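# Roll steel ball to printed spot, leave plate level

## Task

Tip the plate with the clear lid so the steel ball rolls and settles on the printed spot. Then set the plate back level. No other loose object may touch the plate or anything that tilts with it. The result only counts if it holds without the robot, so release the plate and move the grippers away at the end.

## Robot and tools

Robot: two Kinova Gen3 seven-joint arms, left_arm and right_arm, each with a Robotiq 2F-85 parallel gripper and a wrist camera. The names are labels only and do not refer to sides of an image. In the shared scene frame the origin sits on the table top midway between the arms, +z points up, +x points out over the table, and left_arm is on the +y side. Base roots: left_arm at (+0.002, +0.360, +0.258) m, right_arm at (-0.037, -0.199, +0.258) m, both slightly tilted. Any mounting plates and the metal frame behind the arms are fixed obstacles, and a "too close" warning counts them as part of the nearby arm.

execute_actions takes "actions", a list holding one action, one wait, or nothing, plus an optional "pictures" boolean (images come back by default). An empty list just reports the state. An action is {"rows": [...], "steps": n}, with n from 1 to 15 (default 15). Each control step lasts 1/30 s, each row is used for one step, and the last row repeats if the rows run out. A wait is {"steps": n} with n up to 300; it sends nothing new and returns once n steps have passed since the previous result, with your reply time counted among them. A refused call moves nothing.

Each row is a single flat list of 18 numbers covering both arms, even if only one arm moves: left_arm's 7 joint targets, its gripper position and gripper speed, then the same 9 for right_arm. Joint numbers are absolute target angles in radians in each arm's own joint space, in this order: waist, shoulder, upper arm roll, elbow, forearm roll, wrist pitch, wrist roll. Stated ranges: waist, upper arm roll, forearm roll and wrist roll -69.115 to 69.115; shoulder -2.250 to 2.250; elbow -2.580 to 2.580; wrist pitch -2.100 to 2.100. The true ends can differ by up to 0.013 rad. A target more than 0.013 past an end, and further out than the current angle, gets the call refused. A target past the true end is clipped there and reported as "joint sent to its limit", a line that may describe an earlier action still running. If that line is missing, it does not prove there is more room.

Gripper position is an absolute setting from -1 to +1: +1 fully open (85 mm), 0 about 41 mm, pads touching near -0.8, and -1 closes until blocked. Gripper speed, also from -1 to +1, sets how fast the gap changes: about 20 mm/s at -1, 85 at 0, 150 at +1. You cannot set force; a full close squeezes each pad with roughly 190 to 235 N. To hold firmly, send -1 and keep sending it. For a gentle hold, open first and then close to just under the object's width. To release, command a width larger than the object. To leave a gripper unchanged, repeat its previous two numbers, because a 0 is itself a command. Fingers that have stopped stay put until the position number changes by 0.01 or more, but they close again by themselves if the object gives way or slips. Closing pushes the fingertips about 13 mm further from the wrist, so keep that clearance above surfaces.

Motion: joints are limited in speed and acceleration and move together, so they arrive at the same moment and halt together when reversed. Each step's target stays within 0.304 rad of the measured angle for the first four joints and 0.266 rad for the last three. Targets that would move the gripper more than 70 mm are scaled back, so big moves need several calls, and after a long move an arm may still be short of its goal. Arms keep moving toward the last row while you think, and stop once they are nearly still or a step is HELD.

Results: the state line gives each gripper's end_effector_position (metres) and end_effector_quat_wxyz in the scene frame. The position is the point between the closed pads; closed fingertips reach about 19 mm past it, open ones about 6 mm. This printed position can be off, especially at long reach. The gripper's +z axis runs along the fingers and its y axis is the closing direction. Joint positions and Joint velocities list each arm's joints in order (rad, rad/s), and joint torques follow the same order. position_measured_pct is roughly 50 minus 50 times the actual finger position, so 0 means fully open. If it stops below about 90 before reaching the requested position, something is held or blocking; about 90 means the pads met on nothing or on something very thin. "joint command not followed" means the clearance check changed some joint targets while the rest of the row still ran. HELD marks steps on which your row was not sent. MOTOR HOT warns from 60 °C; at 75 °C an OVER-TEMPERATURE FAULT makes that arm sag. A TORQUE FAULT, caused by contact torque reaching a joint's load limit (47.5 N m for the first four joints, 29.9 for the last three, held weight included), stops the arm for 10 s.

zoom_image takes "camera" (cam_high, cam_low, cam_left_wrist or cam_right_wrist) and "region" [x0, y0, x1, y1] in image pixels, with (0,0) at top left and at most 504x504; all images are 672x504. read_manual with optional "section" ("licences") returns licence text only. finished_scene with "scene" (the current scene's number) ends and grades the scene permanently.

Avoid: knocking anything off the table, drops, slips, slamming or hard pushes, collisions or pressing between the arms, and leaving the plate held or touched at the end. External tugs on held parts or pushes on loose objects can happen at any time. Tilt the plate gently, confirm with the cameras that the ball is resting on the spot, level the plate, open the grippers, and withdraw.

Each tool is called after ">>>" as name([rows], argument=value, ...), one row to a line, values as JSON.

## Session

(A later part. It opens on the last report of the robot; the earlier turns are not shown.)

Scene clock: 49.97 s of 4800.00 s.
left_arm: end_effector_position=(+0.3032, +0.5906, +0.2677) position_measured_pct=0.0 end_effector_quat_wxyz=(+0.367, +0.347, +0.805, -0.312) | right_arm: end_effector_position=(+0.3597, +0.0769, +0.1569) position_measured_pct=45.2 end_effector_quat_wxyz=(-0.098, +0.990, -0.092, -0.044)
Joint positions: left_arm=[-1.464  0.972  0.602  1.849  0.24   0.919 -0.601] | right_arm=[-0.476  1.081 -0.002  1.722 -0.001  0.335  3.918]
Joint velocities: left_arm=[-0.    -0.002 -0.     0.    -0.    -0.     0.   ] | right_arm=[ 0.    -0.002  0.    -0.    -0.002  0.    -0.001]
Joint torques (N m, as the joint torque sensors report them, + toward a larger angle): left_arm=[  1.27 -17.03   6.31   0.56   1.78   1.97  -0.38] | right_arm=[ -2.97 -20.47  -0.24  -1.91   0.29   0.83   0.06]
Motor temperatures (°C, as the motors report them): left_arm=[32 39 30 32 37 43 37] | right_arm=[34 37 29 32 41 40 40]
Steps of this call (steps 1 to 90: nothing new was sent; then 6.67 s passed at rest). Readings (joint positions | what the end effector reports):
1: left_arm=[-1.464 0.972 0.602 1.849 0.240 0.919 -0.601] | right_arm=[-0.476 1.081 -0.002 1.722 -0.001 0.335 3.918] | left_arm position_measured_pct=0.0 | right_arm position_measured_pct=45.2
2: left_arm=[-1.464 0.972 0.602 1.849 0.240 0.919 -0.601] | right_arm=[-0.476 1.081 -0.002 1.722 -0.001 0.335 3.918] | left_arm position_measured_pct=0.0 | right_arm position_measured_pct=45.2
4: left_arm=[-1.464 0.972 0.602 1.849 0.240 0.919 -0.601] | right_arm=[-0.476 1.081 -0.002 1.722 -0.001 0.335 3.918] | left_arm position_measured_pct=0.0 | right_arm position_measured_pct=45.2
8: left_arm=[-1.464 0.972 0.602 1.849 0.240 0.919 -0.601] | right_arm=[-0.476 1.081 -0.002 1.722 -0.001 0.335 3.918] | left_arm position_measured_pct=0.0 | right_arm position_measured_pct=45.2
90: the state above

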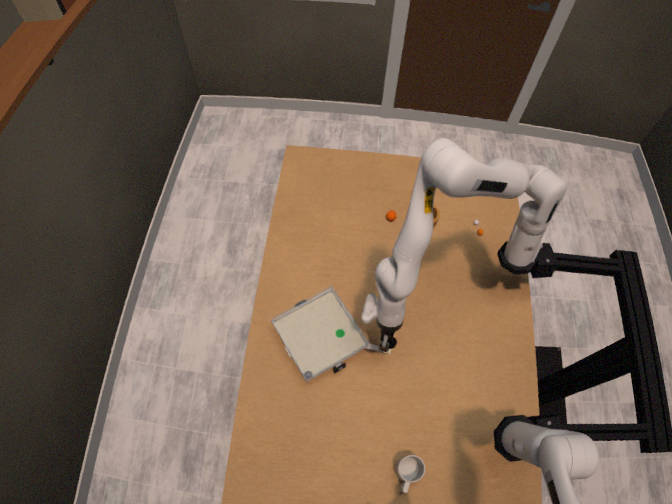

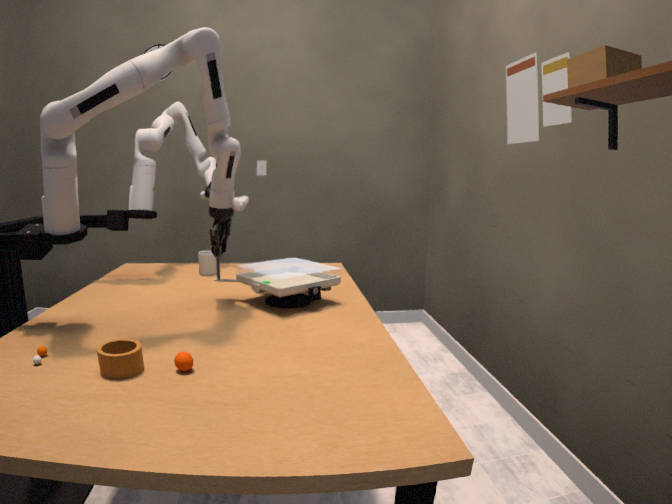

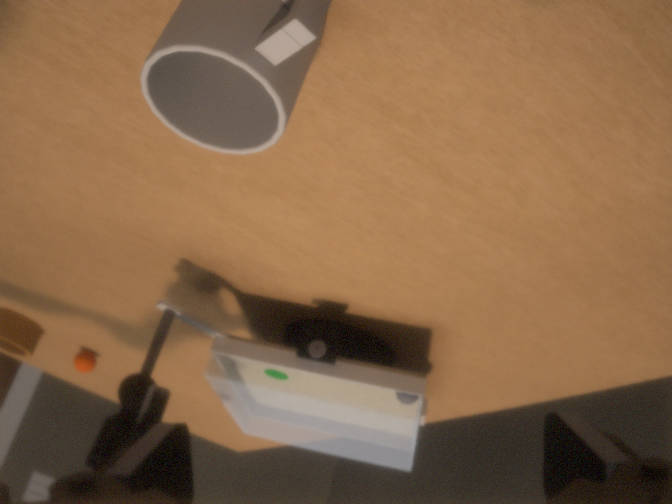

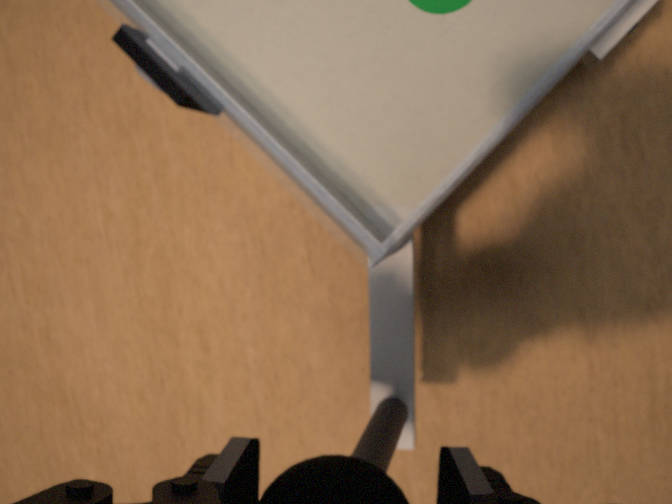

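Y=−8.

>>> execute_actions([
  {"rows":[[-1.464,0.972,0.602,1.849,0.24,0.919,-0.601,1,0,-0.4706,1.0786,0,1.7320,0,0.3310,3.918,0.1,-0.6]]},
], pictures=false)

>>> execute_actions([
  {"steps":45},
])

Scene clock: 54.23 s of 4800.00 s.
left_arm: end_effector_position=(+0.3032, +0.5906, +0.2677) position_measured_pct=0.0 end_effector_quat_wxyz=(+0.367, +0.347, +0.805, -0.312) | right_arm: end_effector_position=(+0.3592, +0.0743, +0.1572) position_measured_pct=45.2 end_effector_quat_wxyz=(-0.098, +0.990, -0.094, -0.045)
Joint positions: left_arm=[-1.464  0.972  0.602  1.849  0.24   0.919 -0.601] | right_arm=[-0.472  1.078 -0.002  1.73  -0.001  0.329  3.918]
Joint velocities: left_arm=[-0. -0.  0. -0.  0. -0. -0.] | right_arm=[ 0.001 -0.002 -0.     0.     0.001  0.    -0.001]
Joint torques (N m, as the joint torque sensors report them, + toward a larger angle): left_arm=[  1.42 -17.07   6.19   0.46   1.74   2.02  -0.29] | right_arm=[ -2.75 -20.33   0.1   -1.68   0.32   0.73  -0.03]
Motor temperatures (°C, as the motors report them): left_arm=[32 39 30 32 37 43 37] | right_arm=[34 37 29 32 41 40 40]
Steps of this call (steps 1 to 90: nothing new was sent; then 0.77 s passed at rest; steps 91 to 105: all 15 steps of this action). Readings (joint positions | what the end effector reports):
91: left_arm=[-1.464 0.972 0.602 1.849 0.240 0.919 -0.601] | right_arm=[-0.476 1.080 -0.002 1.723 -0.001 0.334 3.918] | left_arm position_measured_pct=0.0 | right_arm position_measured_pct=45.2
92: left_arm=[-1.464 0.972 0.602 1.849 0.240 0.919 -0.601] | right_arm=[-0.474 1.079 -0.002 1.725 -0.001 0.332 3.918] | left_arm position_measured_pct=0.0 | right_arm position_measured_pct=45.2
94: left_arm=[-1.464 0.972 0.602 1.849 0.240 0.919 -0.601] | right_arm=[-0.473 1.078 -0.002 1.728 -0.001 0.330 3.918] | left_arm position_measured_pct=0.0 | right_arm position_measured_pct=45.2
98: left_arm=[-1.464 0.972 0.602 1.849 0.240 0.919 -0.601] | right_arm=[-0.472 1.078 -0.002 1.730 -0.001 0.329 3.918] | left_arm position_measured_pct=0.0 | right_arm position_measured_pct=45.2
105: the state above

Scene clock: 55.73 s of 4800.00 s.
left_arm: end_effector_position=(+0.3032, +0.5906, +0.2677) position_measured_pct=0.0 end_effector_quat_wxyz=(+0.367, +0.347, +0.805, -0.312) | right_arm: end_effector_position=(+0.3588, +0.0733, +0.1567) position_measured_pct=45.2 end_effector_quat_wxyz=(-0.097, +0.990, -0.094, -0.045)
Joint positions: left_arm=[-1.464  0.972  0.602  1.849  0.24   0.919 -0.601] | right_arm=[-0.472  1.078 -0.001  1.731 -0.     0.33   3.918]
Joint velocities: left_arm=[ 0.     0.001 -0.    -0.    -0.     0.    -0.   ] | right_arm=[ 0.002  0.002 -0.     0.     0.    -0.001  0.001]
Joint torques (N m, as the joint torque sensors report them, + toward a larger angle): left_arm=[  1.37 -17.06   6.18   0.43   1.83   1.92  -0.32] | right_arm=[ -3.07 -20.45  -0.19  -2.56   0.3    0.46  -0.08]
Motor temperatures (°C, as the motors report them): left_arm=[32 39 30 32 37 43 37] | right_arm=[34 37 29 32 41 40 40]
Steps of this call (steps 1 to 15: the robot went on to your last target; steps 16 to 45: nothing new was sent). Readings (joint positions | what the end effector reports):
1: left_arm=[-1.464 0.972 0.602 1.849 0.240 0.919 -0.601] | right_arm=[-0.472 1.078 -0.002 1.730 -0.001 0.329 3.918] | left_arm position_measured_pct=0.0 | right_arm position_measured_pct=45.2
2: left_arm=[-1.464 0.972 0.602 1.849 0.240 0.919 -0.601] | right_arm=[-0.472 1.078 -0.002 1.730 -0.001 0.329 3.918] | left_arm position_measured_pct=0.0 | right_arm position_measured_pct=45.2
4: left_arm=[-1.464 0.972 0.602 1.849 0.240 0.919 -0.601] | right_arm=[-0.472 1.078 -0.002 1.730 -0.001 0.329 3.918] | left_arm position_measured_pct=0.0 | right_arm position_measured_pct=45.2
8: left_arm=[-1.464 0.972 0.602 1.849 0.240 0.919 -0.601] | right_arm=[-0.472 1.078 -0.002 1.730 -0.001 0.329 3.918] | left_arm position_measured_pct=0.0 | right_arm position_measured_pct=45.2
45: the state above
All arms were judged still, so your last target was given up. Only a new action makes them travel on or press farther. Fingers that are still opening or closing keep moving.

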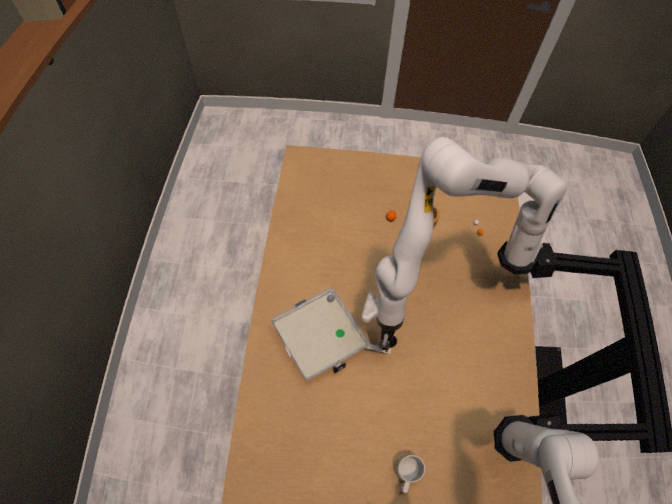

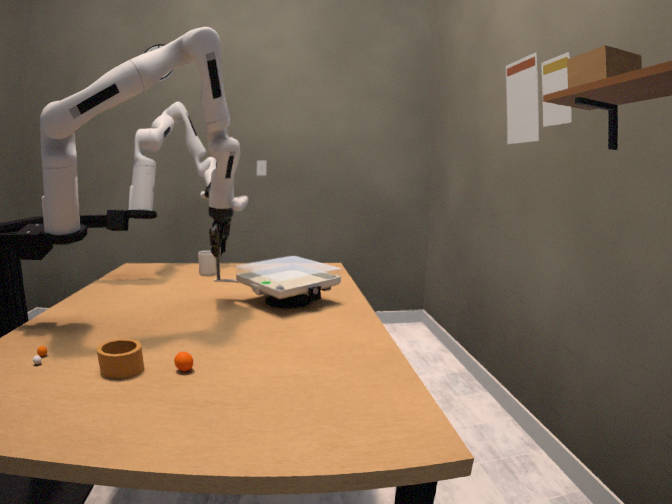

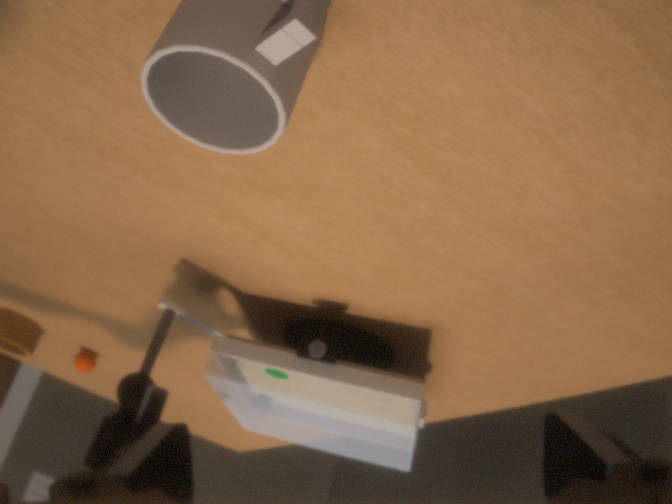

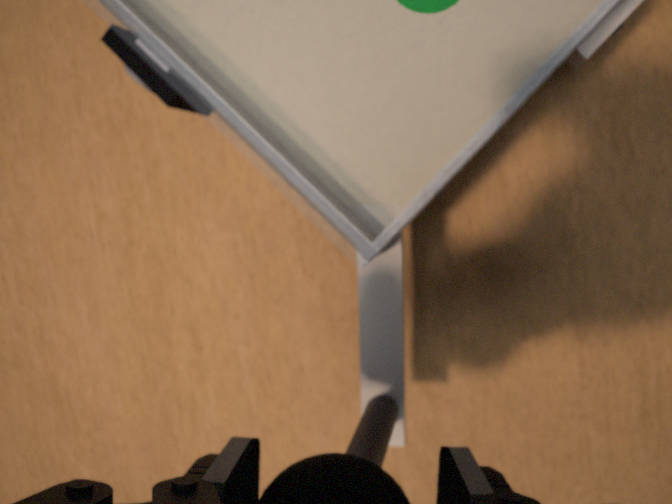

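>>> execute_actions([
  {"rows":[[-1.464,0.972,0.602,1.849,0.24,0.919,-0.601,1,0,-0.4891,1.0916,0,1.6964,0,0.3536,3.918,0.1,-0.6]]},
], pictures=false)

>>> execute_actions([
  {"steps":45},
])

Scene clock: 61.03 s of 4800.00 s.
left_arm: end_effector_position=(+0.3032, +0.5906, +0.2677) position_measured_pct=0.0 end_effector_quat_wxyz=(+0.367, +0.347, +0.805, -0.312) | right_arm: end_effector_position=(+0.3596, +0.0824, +0.1550) position_measured_pct=45.2 end_effector_quat_wxyz=(-0.094, +0.991, -0.086, -0.047)
Joint positions: left_arm=[-1.464  0.972  0.602  1.849  0.24   0.919 -0.601] | right_arm=[-0.488  1.092  0.001  1.699  0.     0.356  3.918]
Joint velocities: left_arm=[ 0.    -0.    -0.     0.    -0.     0.001  0.   ] | right_arm=[-0.001  0.002  0.    -0.001  0.     0.     0.001]
Joint torques (N m, as the joint torque sensors report them, + toward a larger angle): left_arm=[  1.29 -17.01   6.03   0.5    1.8    2.02  -0.39] | right_arm=[ -4.84 -21.43  -2.11  -5.13  -0.08  -1.     0.08]
Motor temperatures (°C, as the motors report them): left_arm=[32 39 30 32 37 43 37] | right_arm=[34 38 29 32 41 40 40]
Steps of this call (steps 1 to 120: nothing new was sent; then 0.80 s passed at rest; steps 121 to 135: all 15 steps of this action). Readings (joint positions | what the end effector reports):
121: left_arm=[-1.464 0.972 0.602 1.849 0.240 0.919 -0.601] | right_arm=[-0.472 1.078 -0.001 1.730 -0.000 0.331 3.918] | left_arm position_measured_pct=0.0 | right_arm position_measured_pct=45.2
122: left_arm=[-1.464 0.972 0.602 1.849 0.240 0.919 -0.601] | right_arm=[-0.476 1.081 -0.000 1.725 -0.000 0.335 3.918] | left_arm position_measured_pct=0.0 | right_arm position_measured_pct=45.2
124: left_arm=[-1.464 0.972 0.602 1.849 0.240 0.919 -0.601] | right_arm=[-0.485 1.088 0.000 1.707 0.000 0.347 3.918] | left_arm position_measured_pct=0.0 | right_arm position_measured_pct=45.2
128: left_arm=[-1.464 0.972 0.602 1.849 0.240 0.919 -0.601] | right_arm=[-0.488 1.091 0.001 1.700 0.000 0.355 3.918] | left_arm position_measured_pct=0.0 | right_arm position_measured_pct=45.2
135: the state above

Scene clock: 62.53 s of 4800.00 s.
left_arm: end_effector_position=(+0.3032, +0.5906, +0.2677) position_measured_pct=0.0 end_effector_quat_wxyz=(+0.367, +0.347, +0.805, -0.312) | right_arm: end_effector_position=(+0.3596, +0.0824, +0.1549) position_measured_pct=45.2 end_effector_quat_wxyz=(-0.094, +0.991, -0.086, -0.047)
Joint positions: left_arm=[-1.464  0.972  0.602  1.849  0.24   0.919 -0.601] | right_arm=[-0.488  1.092  0.001  1.699  0.     0.356  3.918]
Joint velocities: left_arm=[-0.    -0.     0.     0.    -0.     0.001  0.   ] | right_arm=[ 0.001 -0.002  0.     0.     0.     0.001 -0.001]
Joint torques (N m, as the joint torque sensors report them, + toward a larger angle): left_arm=[  1.39 -16.97   6.     0.35   1.78   2.02  -0.31] | right_arm=[ -4.66 -22.17  -2.23  -5.21  -0.14  -1.05  -0.03]
Motor temperatures (°C, as the motors report them): left_arm=[32 39 30 32 37 43 37] | right_arm=[34 38 29 32 41 40 40]
Steps of this call (steps 1 to 15: the robot went on to your last target; steps 16 to 45: nothing new was sent). Readings (joint positions | what the end effector reports):
1: left_arm=[-1.464 0.972 0.602 1.849 0.240 0.919 -0.601] | right_arm=[-0.488 1.092 0.001 1.699 0.000 0.356 3.918] | left_arm position_measured_pct=0.0 | right_arm position_measured_pct=45.2
2: left_arm=[-1.464 0.972 0.602 1.849 0.240 0.919 -0.601] | right_arm=[-0.488 1.092 0.001 1.699 0.000 0.356 3.918] | left_arm position_measured_pct=0.0 | right_arm position_measured_pct=45.2
4: left_arm=[-1.464 0.972 0.602 1.849 0.240 0.919 -0.601] | right_arm=[-0.488 1.092 0.001 1.699 0.000 0.356 3.918] | left_arm position_measured_pct=0.0 | right_arm position_measured_pct=45.2
8: left_arm=[-1.464 0.972 0.602 1.849 0.240 0.919 -0.601] | right_arm=[-0.488 1.092 0.001 1.699 0.000 0.356 3.918] | left_arm position_measured_pct=0.0 | right_arm position_measured_pct=45.2
45: the state above
All arms were judged still, so your last target was given up. Only a new action makes them travel on or press farther. Fingers that are still opening or closing keep moving.

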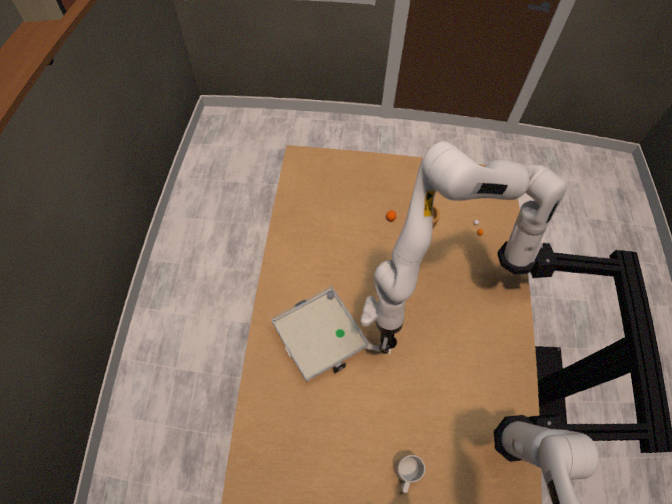

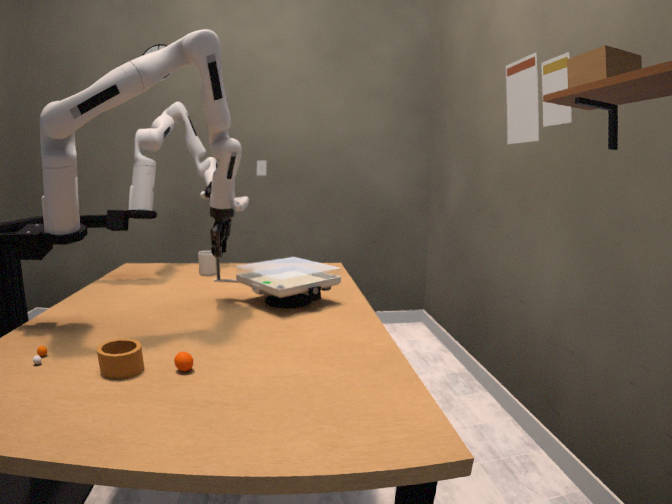

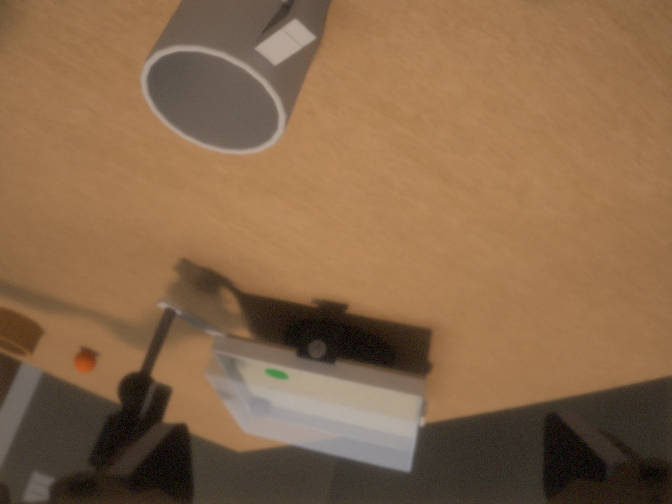

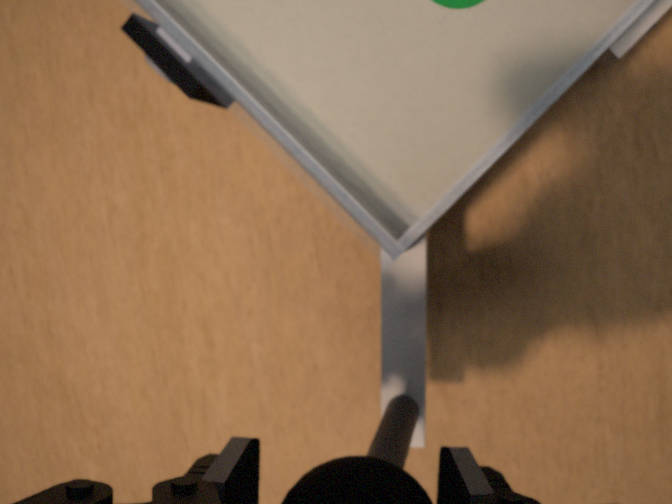

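Y=+6.2.

>>> execute_actions([
  {"rows":[[-1.464,0.972,0.602,1.849,0.24,0.919,-0.601,1,0,-0.4908,1.0928,0,1.6931,0,0.3557,3.918,0.1,-0.6]]},
], pictures=false)

>>> execute_actions([
  {"steps":45},
])

Scene clock: 65.97 s of 4800.00 s.
left_arm: end_effector_position=(+0.3032, +0.5906, +0.2677) position_measured_pct=0.0 end_effector_quat_wxyz=(+0.367, +0.347, +0.805, -0.312) | right_arm: end_effector_position=(+0.3595, +0.0828, +0.1545) position_measured_pct=45.2 end_effector_quat_wxyz=(-0.093, +0.991, -0.085, -0.047)
Joint positions: left_arm=[-1.464  0.972  0.602  1.849  0.24   0.919 -0.601] | right_arm=[-0.49   1.094  0.001  1.696  0.001  0.358  3.918]
Joint velocities: left_arm=[-0.  0. -0.  0. -0. -0. -0.] | right_arm=[ 0.001 -0.001  0.    -0.    -0.001 -0.    -0.001]
Joint torques (N m, as the joint torque sensors report them, + toward a larger angle): left_arm=[  1.43 -16.9    5.95   0.43   1.78   2.    -0.25] | right_arm=[ -5.33 -22.21  -2.7   -5.59  -0.29  -1.27  -0.1 ]
Motor temperatures (°C, as the motors report them): left_arm=[32 39 30 32 37 43 37] | right_arm=[34 38 29 33 41 40 40]
Steps of this call (steps 1 to 88: nothing new was sent; steps 89 to 103: all 15 steps of this action). Readings (joint positions | what the end effector reports):
89: left_arm=[-1.464 0.972 0.602 1.849 0.240 0.919 -0.601] | right_arm=[-0.489 1.093 0.001 1.698 0.000 0.356 3.918] | left_arm position_measured_pct=0.0 | right_arm position_measured_pct=45.2
90: left_arm=[-1.464 0.972 0.602 1.849 0.240 0.919 -0.601] | right_arm=[-0.489 1.093 0.001 1.697 0.000 0.357 3.918] | left_arm position_measured_pct=0.0 | right_arm position_measured_pct=45.2
92: left_arm=[-1.464 0.972 0.602 1.849 0.240 0.919 -0.601] | right_arm=[-0.489 1.094 0.001 1.697 0.001 0.358 3.918] | left_arm position_measured_pct=0.0 | right_arm position_measured_pct=45.2
96: left_arm=[-1.464 0.972 0.602 1.849 0.240 0.919 -0.601] | right_arm=[-0.489 1.094 0.001 1.696 0.001 0.358 3.918] | left_arm position_measured_pct=0.0 | right_arm position_measured_pct=45.2
103: the state above

Scene clock: 67.47 s of 4800.00 s.
left_arm: end_effector_position=(+0.3032, +0.5906, +0.2677) position_measured_pct=0.0 end_effector_quat_wxyz=(+0.367, +0.347, +0.805, -0.312) | right_arm: end_effector_position=(+0.3595, +0.0828, +0.1545) position_measured_pct=45.2 end_effector_quat_wxyz=(-0.093, +0.991, -0.085, -0.047)
Joint positions: left_arm=[-1.464  0.972  0.602  1.849  0.24   0.919 -0.601] | right_arm=[-0.49   1.094  0.001  1.696  0.001  0.358  3.918]
Joint velocities: left_arm=[-0.  0.  0.  0. -0.  0.  0.] | right_arm=[-0.001  0.    -0.     0.    -0.002 -0.    -0.   ]
Joint torques (N m, as the joint torque sensors report them, + toward a larger angle): left_arm=[  1.46 -16.94   6.2    0.39   1.7    2.07  -0.32] | right_arm=[ -5.13 -22.48  -2.85  -5.5   -0.19  -1.2   -0.27]
Motor temperatures (°C, as the motors report them): left_arm=[32 39 30 32 37 43 37] | right_arm=[34 38 29 33 41 40 40]
Steps of this call (steps 1 to 15: the robot went on to your last target; steps 16 to 45: nothing new was sent). Readings (joint positions | what the end effector reports):
1: left_arm=[-1.464 0.972 0.602 1.849 0.240 0.919 -0.601] | right_arm=[-0.490 1.094 0.001 1.696 0.001 0.358 3.918] | left_arm position_measured_pct=0.0 | right_arm position_measured_pct=45.2
2: left_arm=[-1.464 0.972 0.602 1.849 0.240 0.919 -0.601] | right_arm=[-0.490 1.094 0.001 1.696 0.001 0.358 3.918] | left_arm position_measured_pct=0.0 | right_arm position_measured_pct=45.2
4: left_arm=[-1.464 0.972 0.602 1.849 0.240 0.919 -0.601] | right_arm=[-0.490 1.094 0.001 1.696 0.001 0.358 3.918] | left_arm position_measured_pct=0.0 | right_arm position_measured_pct=45.2
8: left_arm=[-1.464 0.972 0.602 1.849 0.240 0.919 -0.601] | right_arm=[-0.490 1.094 0.001 1.696 0.001 0.358 3.918] | left_arm position_measured_pct=0.0 | right_arm position_measured_pct=45.2
45: the state above
All arms were judged still, so your last target was given up. Only a new action makes them travel on or press farther. Fingers that are still opening or closing keep moving.

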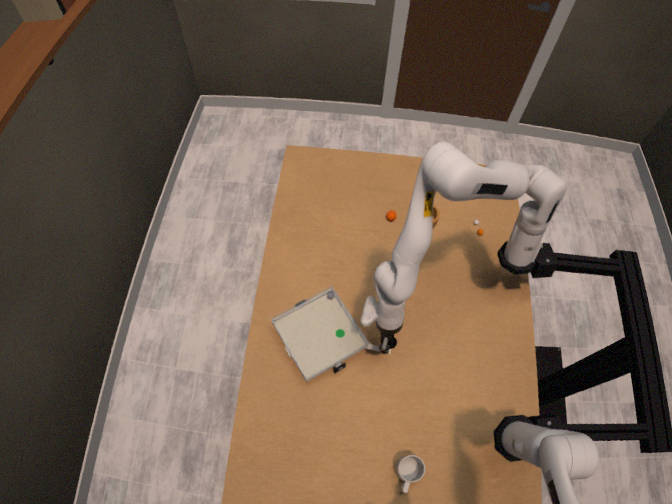

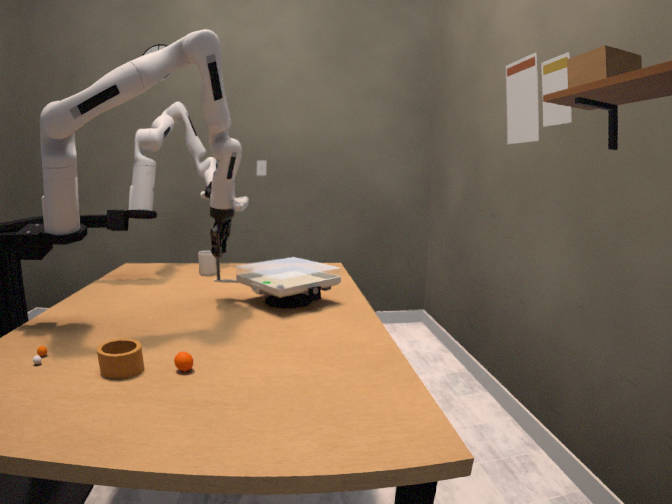

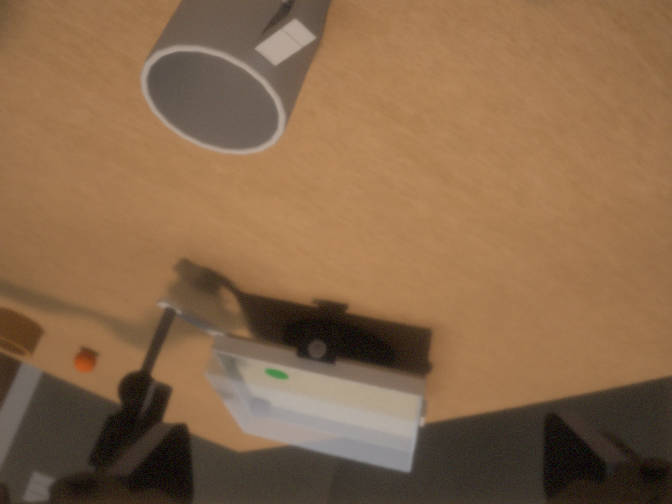

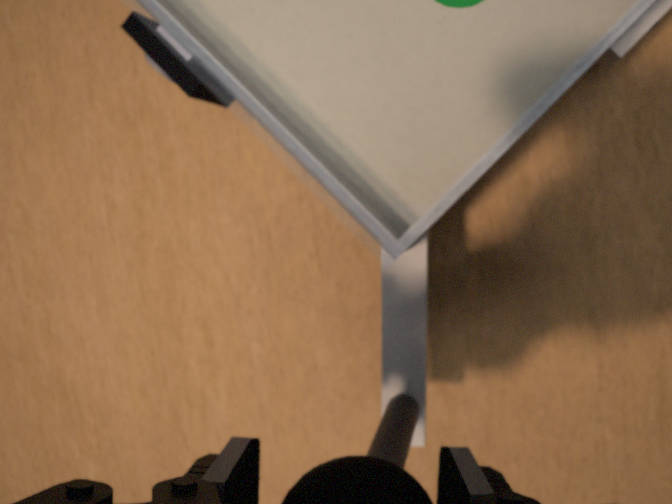

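>>> execute_actions([
  {"rows":[[-1.464,0.972,0.602,1.849,0.24,0.919,-0.601,1,0,-0.482,1.0866,0,1.7101,0,0.3449,3.918,0.1,-0.6]]},
], pictures=false)

>>> execute_actions([
  {"rows":[[-1.464,0.972,0.602,1.849,0.24,0.919,-0.601,1,0,-0.482,1.0866,0,1.7101,0,0.3449,3.918,-0.15,-0.6]]},
], pictures=false)

>>> execute_actions([
  {"rows":[[-1.464,0.972,0.602,1.849,0.24,0.919,-0.601,1,0,-0.4828,1.0947,0,1.7121,0,0.3348,3.918,-0.15,-0.6]]},
], pictures=false)

>>> execute_actions([
  {"steps":60},
])

Scene clock: 76.67 s of 4800.00 s.
left_arm: end_effector_position=(+0.3032, +0.5906, +0.2677) position_measured_pct=0.0 end_effector_quat_wxyz=(+0.367, +0.347, +0.805, -0.312) | right_arm: end_effector_position=(+0.3600, +0.0795, +0.1558) position_measured_pct=45.2 end_effector_quat_wxyz=(-0.096, +0.990, -0.089, -0.045)
Joint positions: left_arm=[-1.464  0.972  0.602  1.849  0.24   0.919 -0.601] | right_arm=[-0.482  1.087  0.     1.71   0.     0.345  3.918]
Joint velocities: left_arm=[ 0.    -0.    -0.    -0.     0.     0.     0.001] | right_arm=[ 0.001 -0.001 -0.     0.     0.001  0.001 -0.001]
Joint torques (N m, as the joint torque sensors report them, + toward a larger angle): left_arm=[  1.26 -17.06   6.15   0.54   1.76   1.93  -0.32] | right_arm=[ -3.95 -21.43  -1.48  -3.46   0.08  -0.13   0.  ]
Motor temperatures (°C, as the motors report them): left_arm=[32 39 30 32 37 43 37] | right_arm=[34 38 29 33 41 40 40]
Steps of this call (steps 1 to 90: nothing new was sent; then 5.70 s passed at rest; steps 91 to 105: all 15 steps of this action). Readings (joint positions | what the end effector reports):
91: left_arm=[-1.464 0.972 0.602 1.849 0.240 0.919 -0.601] | right_arm=[-0.489 1.094 0.001 1.697 0.000 0.358 3.918] | left_arm position_measured_pct=0.0 | right_arm position_measured_pct=45.2
92: left_arm=[-1.464 0.972 0.602 1.849 0.240 0.919 -0.601] | right_arm=[-0.486 1.091 0.000 1.701 0.000 0.353 3.918] | left_arm position_measured_pct=0.0 | right_arm position_measured_pct=45.2
94: left_arm=[-1.464 0.972 0.602 1.849 0.240 0.919 -0.601] | right_arm=[-0.483 1.088 0.000 1.708 0.000 0.347 3.918] | left_arm position_measured_pct=0.0 | right_arm position_measured_pct=45.2
98: left_arm=[-1.464 0.972 0.602 1.849 0.240 0.919 -0.601] | right_arm=[-0.482 1.087 0.000 1.710 -0.000 0.345 3.918] | left_arm position_measured_pct=0.0 | right_arm position_measured_pct=45.2
105: the state above

Scene clock: 77.17 s of 4800.00 s.
left_arm: end_effector_position=(+0.3032, +0.5906, +0.2677) position_measured_pct=0.0 end_effector_quat_wxyz=(+0.367, +0.347, +0.805, -0.312) | right_arm: end_effector_position=(+0.3599, +0.0790, +0.1559) position_measured_pct=54.0 end_effector_quat_wxyz=(-0.096, +0.990, -0.089, -0.046)
Joint positions: left_arm=[-1.464  0.972  0.602  1.849  0.24   0.919 -0.601] | right_arm=[-0.482  1.086  0.     1.711  0.     0.345  3.918]
Joint velocities: left_arm=[ 0.     0.001 -0.     0.    -0.     0.001  0.   ] | right_arm=[-0.001 -0.002  0.    -0.    -0.001  0.001  0.   ]
Joint torques (N m, as the joint torque sensors report them, + toward a larger angle): left_arm=[  1.31 -17.11   6.11   0.52   1.75   1.9   -0.24] | right_arm=[ -4.28 -21.05  -1.73  -3.75   0.01  -0.28   0.01]
Motor temperatures (°C, as the motors report them): left_arm=[32 39 30 32 37 43 37] | right_arm=[34 38 29 33 41 40 40]
Steps of this call (steps 1 to 15: all 15 steps of this action). Readings (joint positions | what the end effector reports):
1: left_arm=[-1.464 0.972 0.602 1.849 0.240 0.919 -0.601] | right_arm=[-0.482 1.087 0.000 1.710 0.000 0.345 3.918] | left_arm position_measured_pct=0.0 | right_arm position_measured_pct=45.2
2: left_arm=[-1.464 0.972 0.602 1.849 0.240 0.919 -0.601] | right_arm=[-0.482 1.087 0.000 1.710 0.000 0.345 3.918] | left_arm position_measured_pct=0.0 | right_arm position_measured_pct=45.6
4: left_arm=[-1.464 0.972 0.602 1.849 0.240 0.919 -0.601] | right_arm=[-0.482 1.087 0.000 1.710 0.000 0.345 3.918] | left_arm position_measured_pct=0.0 | right_arm position_measured_pct=47.6
8: left_arm=[-1.464 0.972 0.602 1.849 0.240 0.919 -0.601] | right_arm=[-0.482 1.086 0.000 1.711 0.000 0.345 3.918] | left_arm position_measured_pct=0.0 | right_arm position_measured_pct=52.8
15: the state above

Scene clock: 77.67 s of 4800.00 s.
left_arm: end_effector_position=(+0.3032, +0.5906, +0.2677) position_measured_pct=0.0 end_effector_quat_wxyz=(+0.367, +0.347, +0.805, -0.312) | right_arm: end_effector_position=(+0.3583, +0.0794, +0.1521) position_measured_pct=54.0 end_effector_quat_wxyz=(-0.096, +0.990, -0.088, -0.045)
Joint positions: left_arm=[-1.464  0.972  0.602  1.849  0.24   0.919 -0.601] | right_arm=[-0.483  1.094  0.     1.713  0.001  0.335  3.918]
Joint velocities: left_arm=[-0.    -0.    -0.    -0.    -0.    -0.001  0.   ] | right_arm=[ 0.    -0.002  0.     0.     0.001 -0.001  0.   ]
Joint torques (N m, as the joint torque sensors report them, + toward a larger angle): left_arm=[  1.4  -17.15   6.2    0.57   1.75   1.93  -0.27] | right_arm=[ -4.04 -20.66  -1.55  -3.32  -0.32  -0.33  -0.26]
Motor temperatures (°C, as the motors report them): left_arm=[32 39 30 32 37 43 37] | right_arm=[34 38 29 33 41 40 40]
Steps of this call (steps 1 to 15: all 15 steps of this action). Readings (joint positions | what the end effector reports):
1: left_arm=[-1.464 0.972 0.602 1.849 0.240 0.919 -0.601] | right_arm=[-0.482 1.087 0.000 1.711 0.000 0.345 3.918] | left_arm position_measured_pct=0.0 | right_arm position_measured_pct=54.0
2: left_arm=[-1.464 0.972 0.602 1.849 0.240 0.919 -0.601] | right_arm=[-0.482 1.090 0.000 1.711 0.000 0.341 3.918] | left_arm position_measured_pct=0.0 | right_arm position_measured_pct=54.0
4: left_arm=[-1.464 0.972 0.602 1.849 0.240 0.919 -0.601] | right_arm=[-0.483 1.093 0.000 1.712 0.000 0.337 3.918] | left_arm position_measured_pct=0.0 | right_arm position_measured_pct=54.0
8: left_arm=[-1.464 0.972 0.602 1.849 0.240 0.919 -0.601] | right_arm=[-0.483 1.094 0.000 1.713 0.001 0.336 3.918] | left_arm position_measured_pct=0.0 | right_arm position_measured_pct=54.0
15: the state above

Scene clock: 79.67 s of 4800.00 s.
left_arm: end_effector_position=(+0.3032, +0.5906, +0.2677) position_measured_pct=0.0 end_effector_quat_wxyz=(+0.367, +0.347, +0.805, -0.312) | right_arm: end_effector_position=(+0.3583, +0.0794, +0.1521) position_measured_pct=54.0 end_effector_quat_wxyz=(-0.096, +0.990, -0.088, -0.045)
Joint positions: left_arm=[-1.464  0.972  0.602  1.849  0.24   0.919 -0.601] | right_arm=[-0.483  1.094  0.     1.713  0.001  0.335  3.918]
Joint velocities: left_arm=[0.    0.001 0.    0.    0.    0.    0.   ] | right_arm=[-0.001 -0.001  0.     0.    -0.     0.001  0.001]
Joint torques (N m, as the joint torque sensors report them, + toward a larger angle): left_arm=[  1.45 -17.07   6.16   0.39   1.83   2.01  -0.27] | right_arm=[ -4.07 -20.61  -1.7   -3.96  -0.22  -0.31  -0.06]
Motor temperatures (°C, as the motors report them): left_arm=[32 39 30 32 37 43 37] | right_arm=[34 38 29 33 41 40 40]
Steps of this call (steps 1 to 15: the robot went on to your last target; steps 16 to 60: nothing new was sent). Readings (joint positions | what the end effector reports):
1: left_arm=[-1.464 0.972 0.602 1.849 0.240 0.919 -0.601] | right_arm=[-0.483 1.094 0.000 1.713 0.001 0.335 3.918] | left_arm position_measured_pct=0.0 | right_arm position_measured_pct=54.0
2: left_arm=[-1.464 0.972 0.602 1.849 0.240 0.919 -0.601] | right_arm=[-0.483 1.094 0.000 1.713 0.001 0.335 3.918] | left_arm position_measured_pct=0.0 | right_arm position_measured_pct=54.0
4: left_arm=[-1.464 0.972 0.602 1.849 0.240 0.919 -0.601] | right_arm=[-0.483 1.094 0.000 1.713 0.001 0.335 3.918] | left_arm position_measured_pct=0.0 | right_arm position_measured_pct=54.0
8: left_arm=[-1.464 0.972 0.602 1.849 0.240 0.919 -0.601] | right_arm=[-0.483 1.094 0.000 1.713 0.001 0.335 3.918] | left_arm position_measured_pct=0.0 | right_arm position_measured_pct=54.0
60: the state above
All arms were judged still, so your last target was given up. Only a new action makes them travel on or press farther. Fingers that are still opening or closing keep moving.

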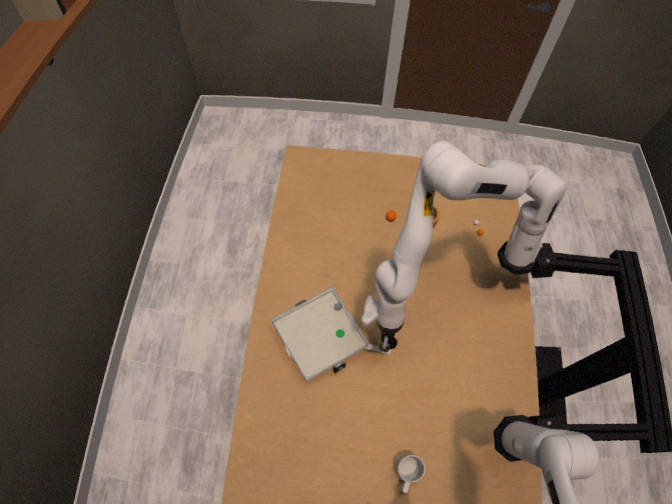

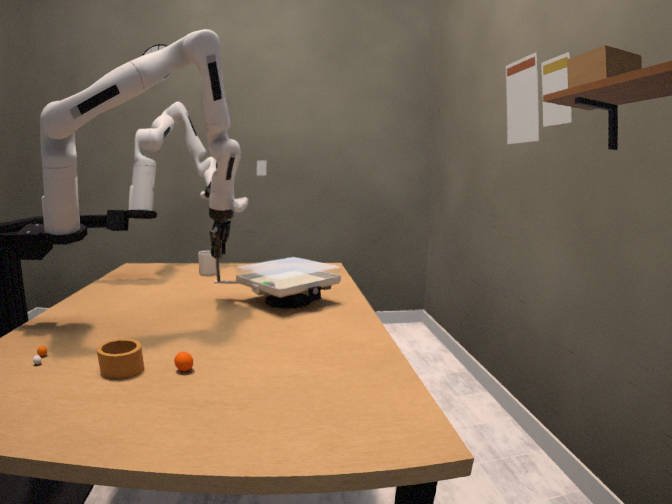

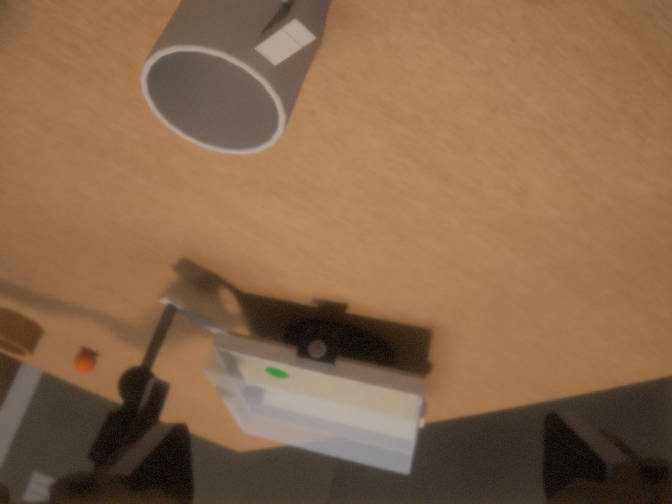

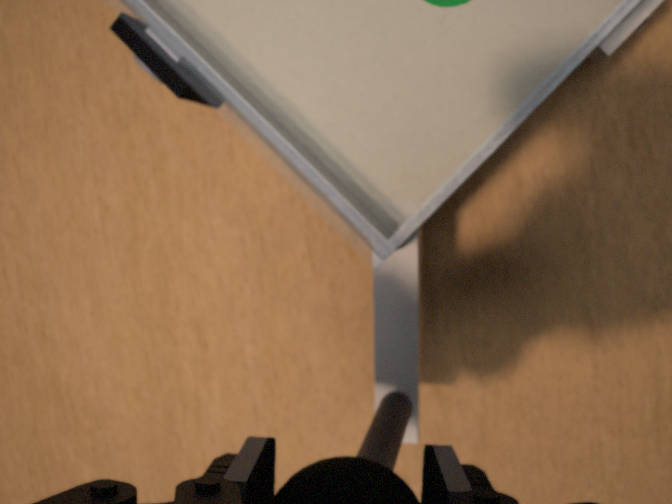

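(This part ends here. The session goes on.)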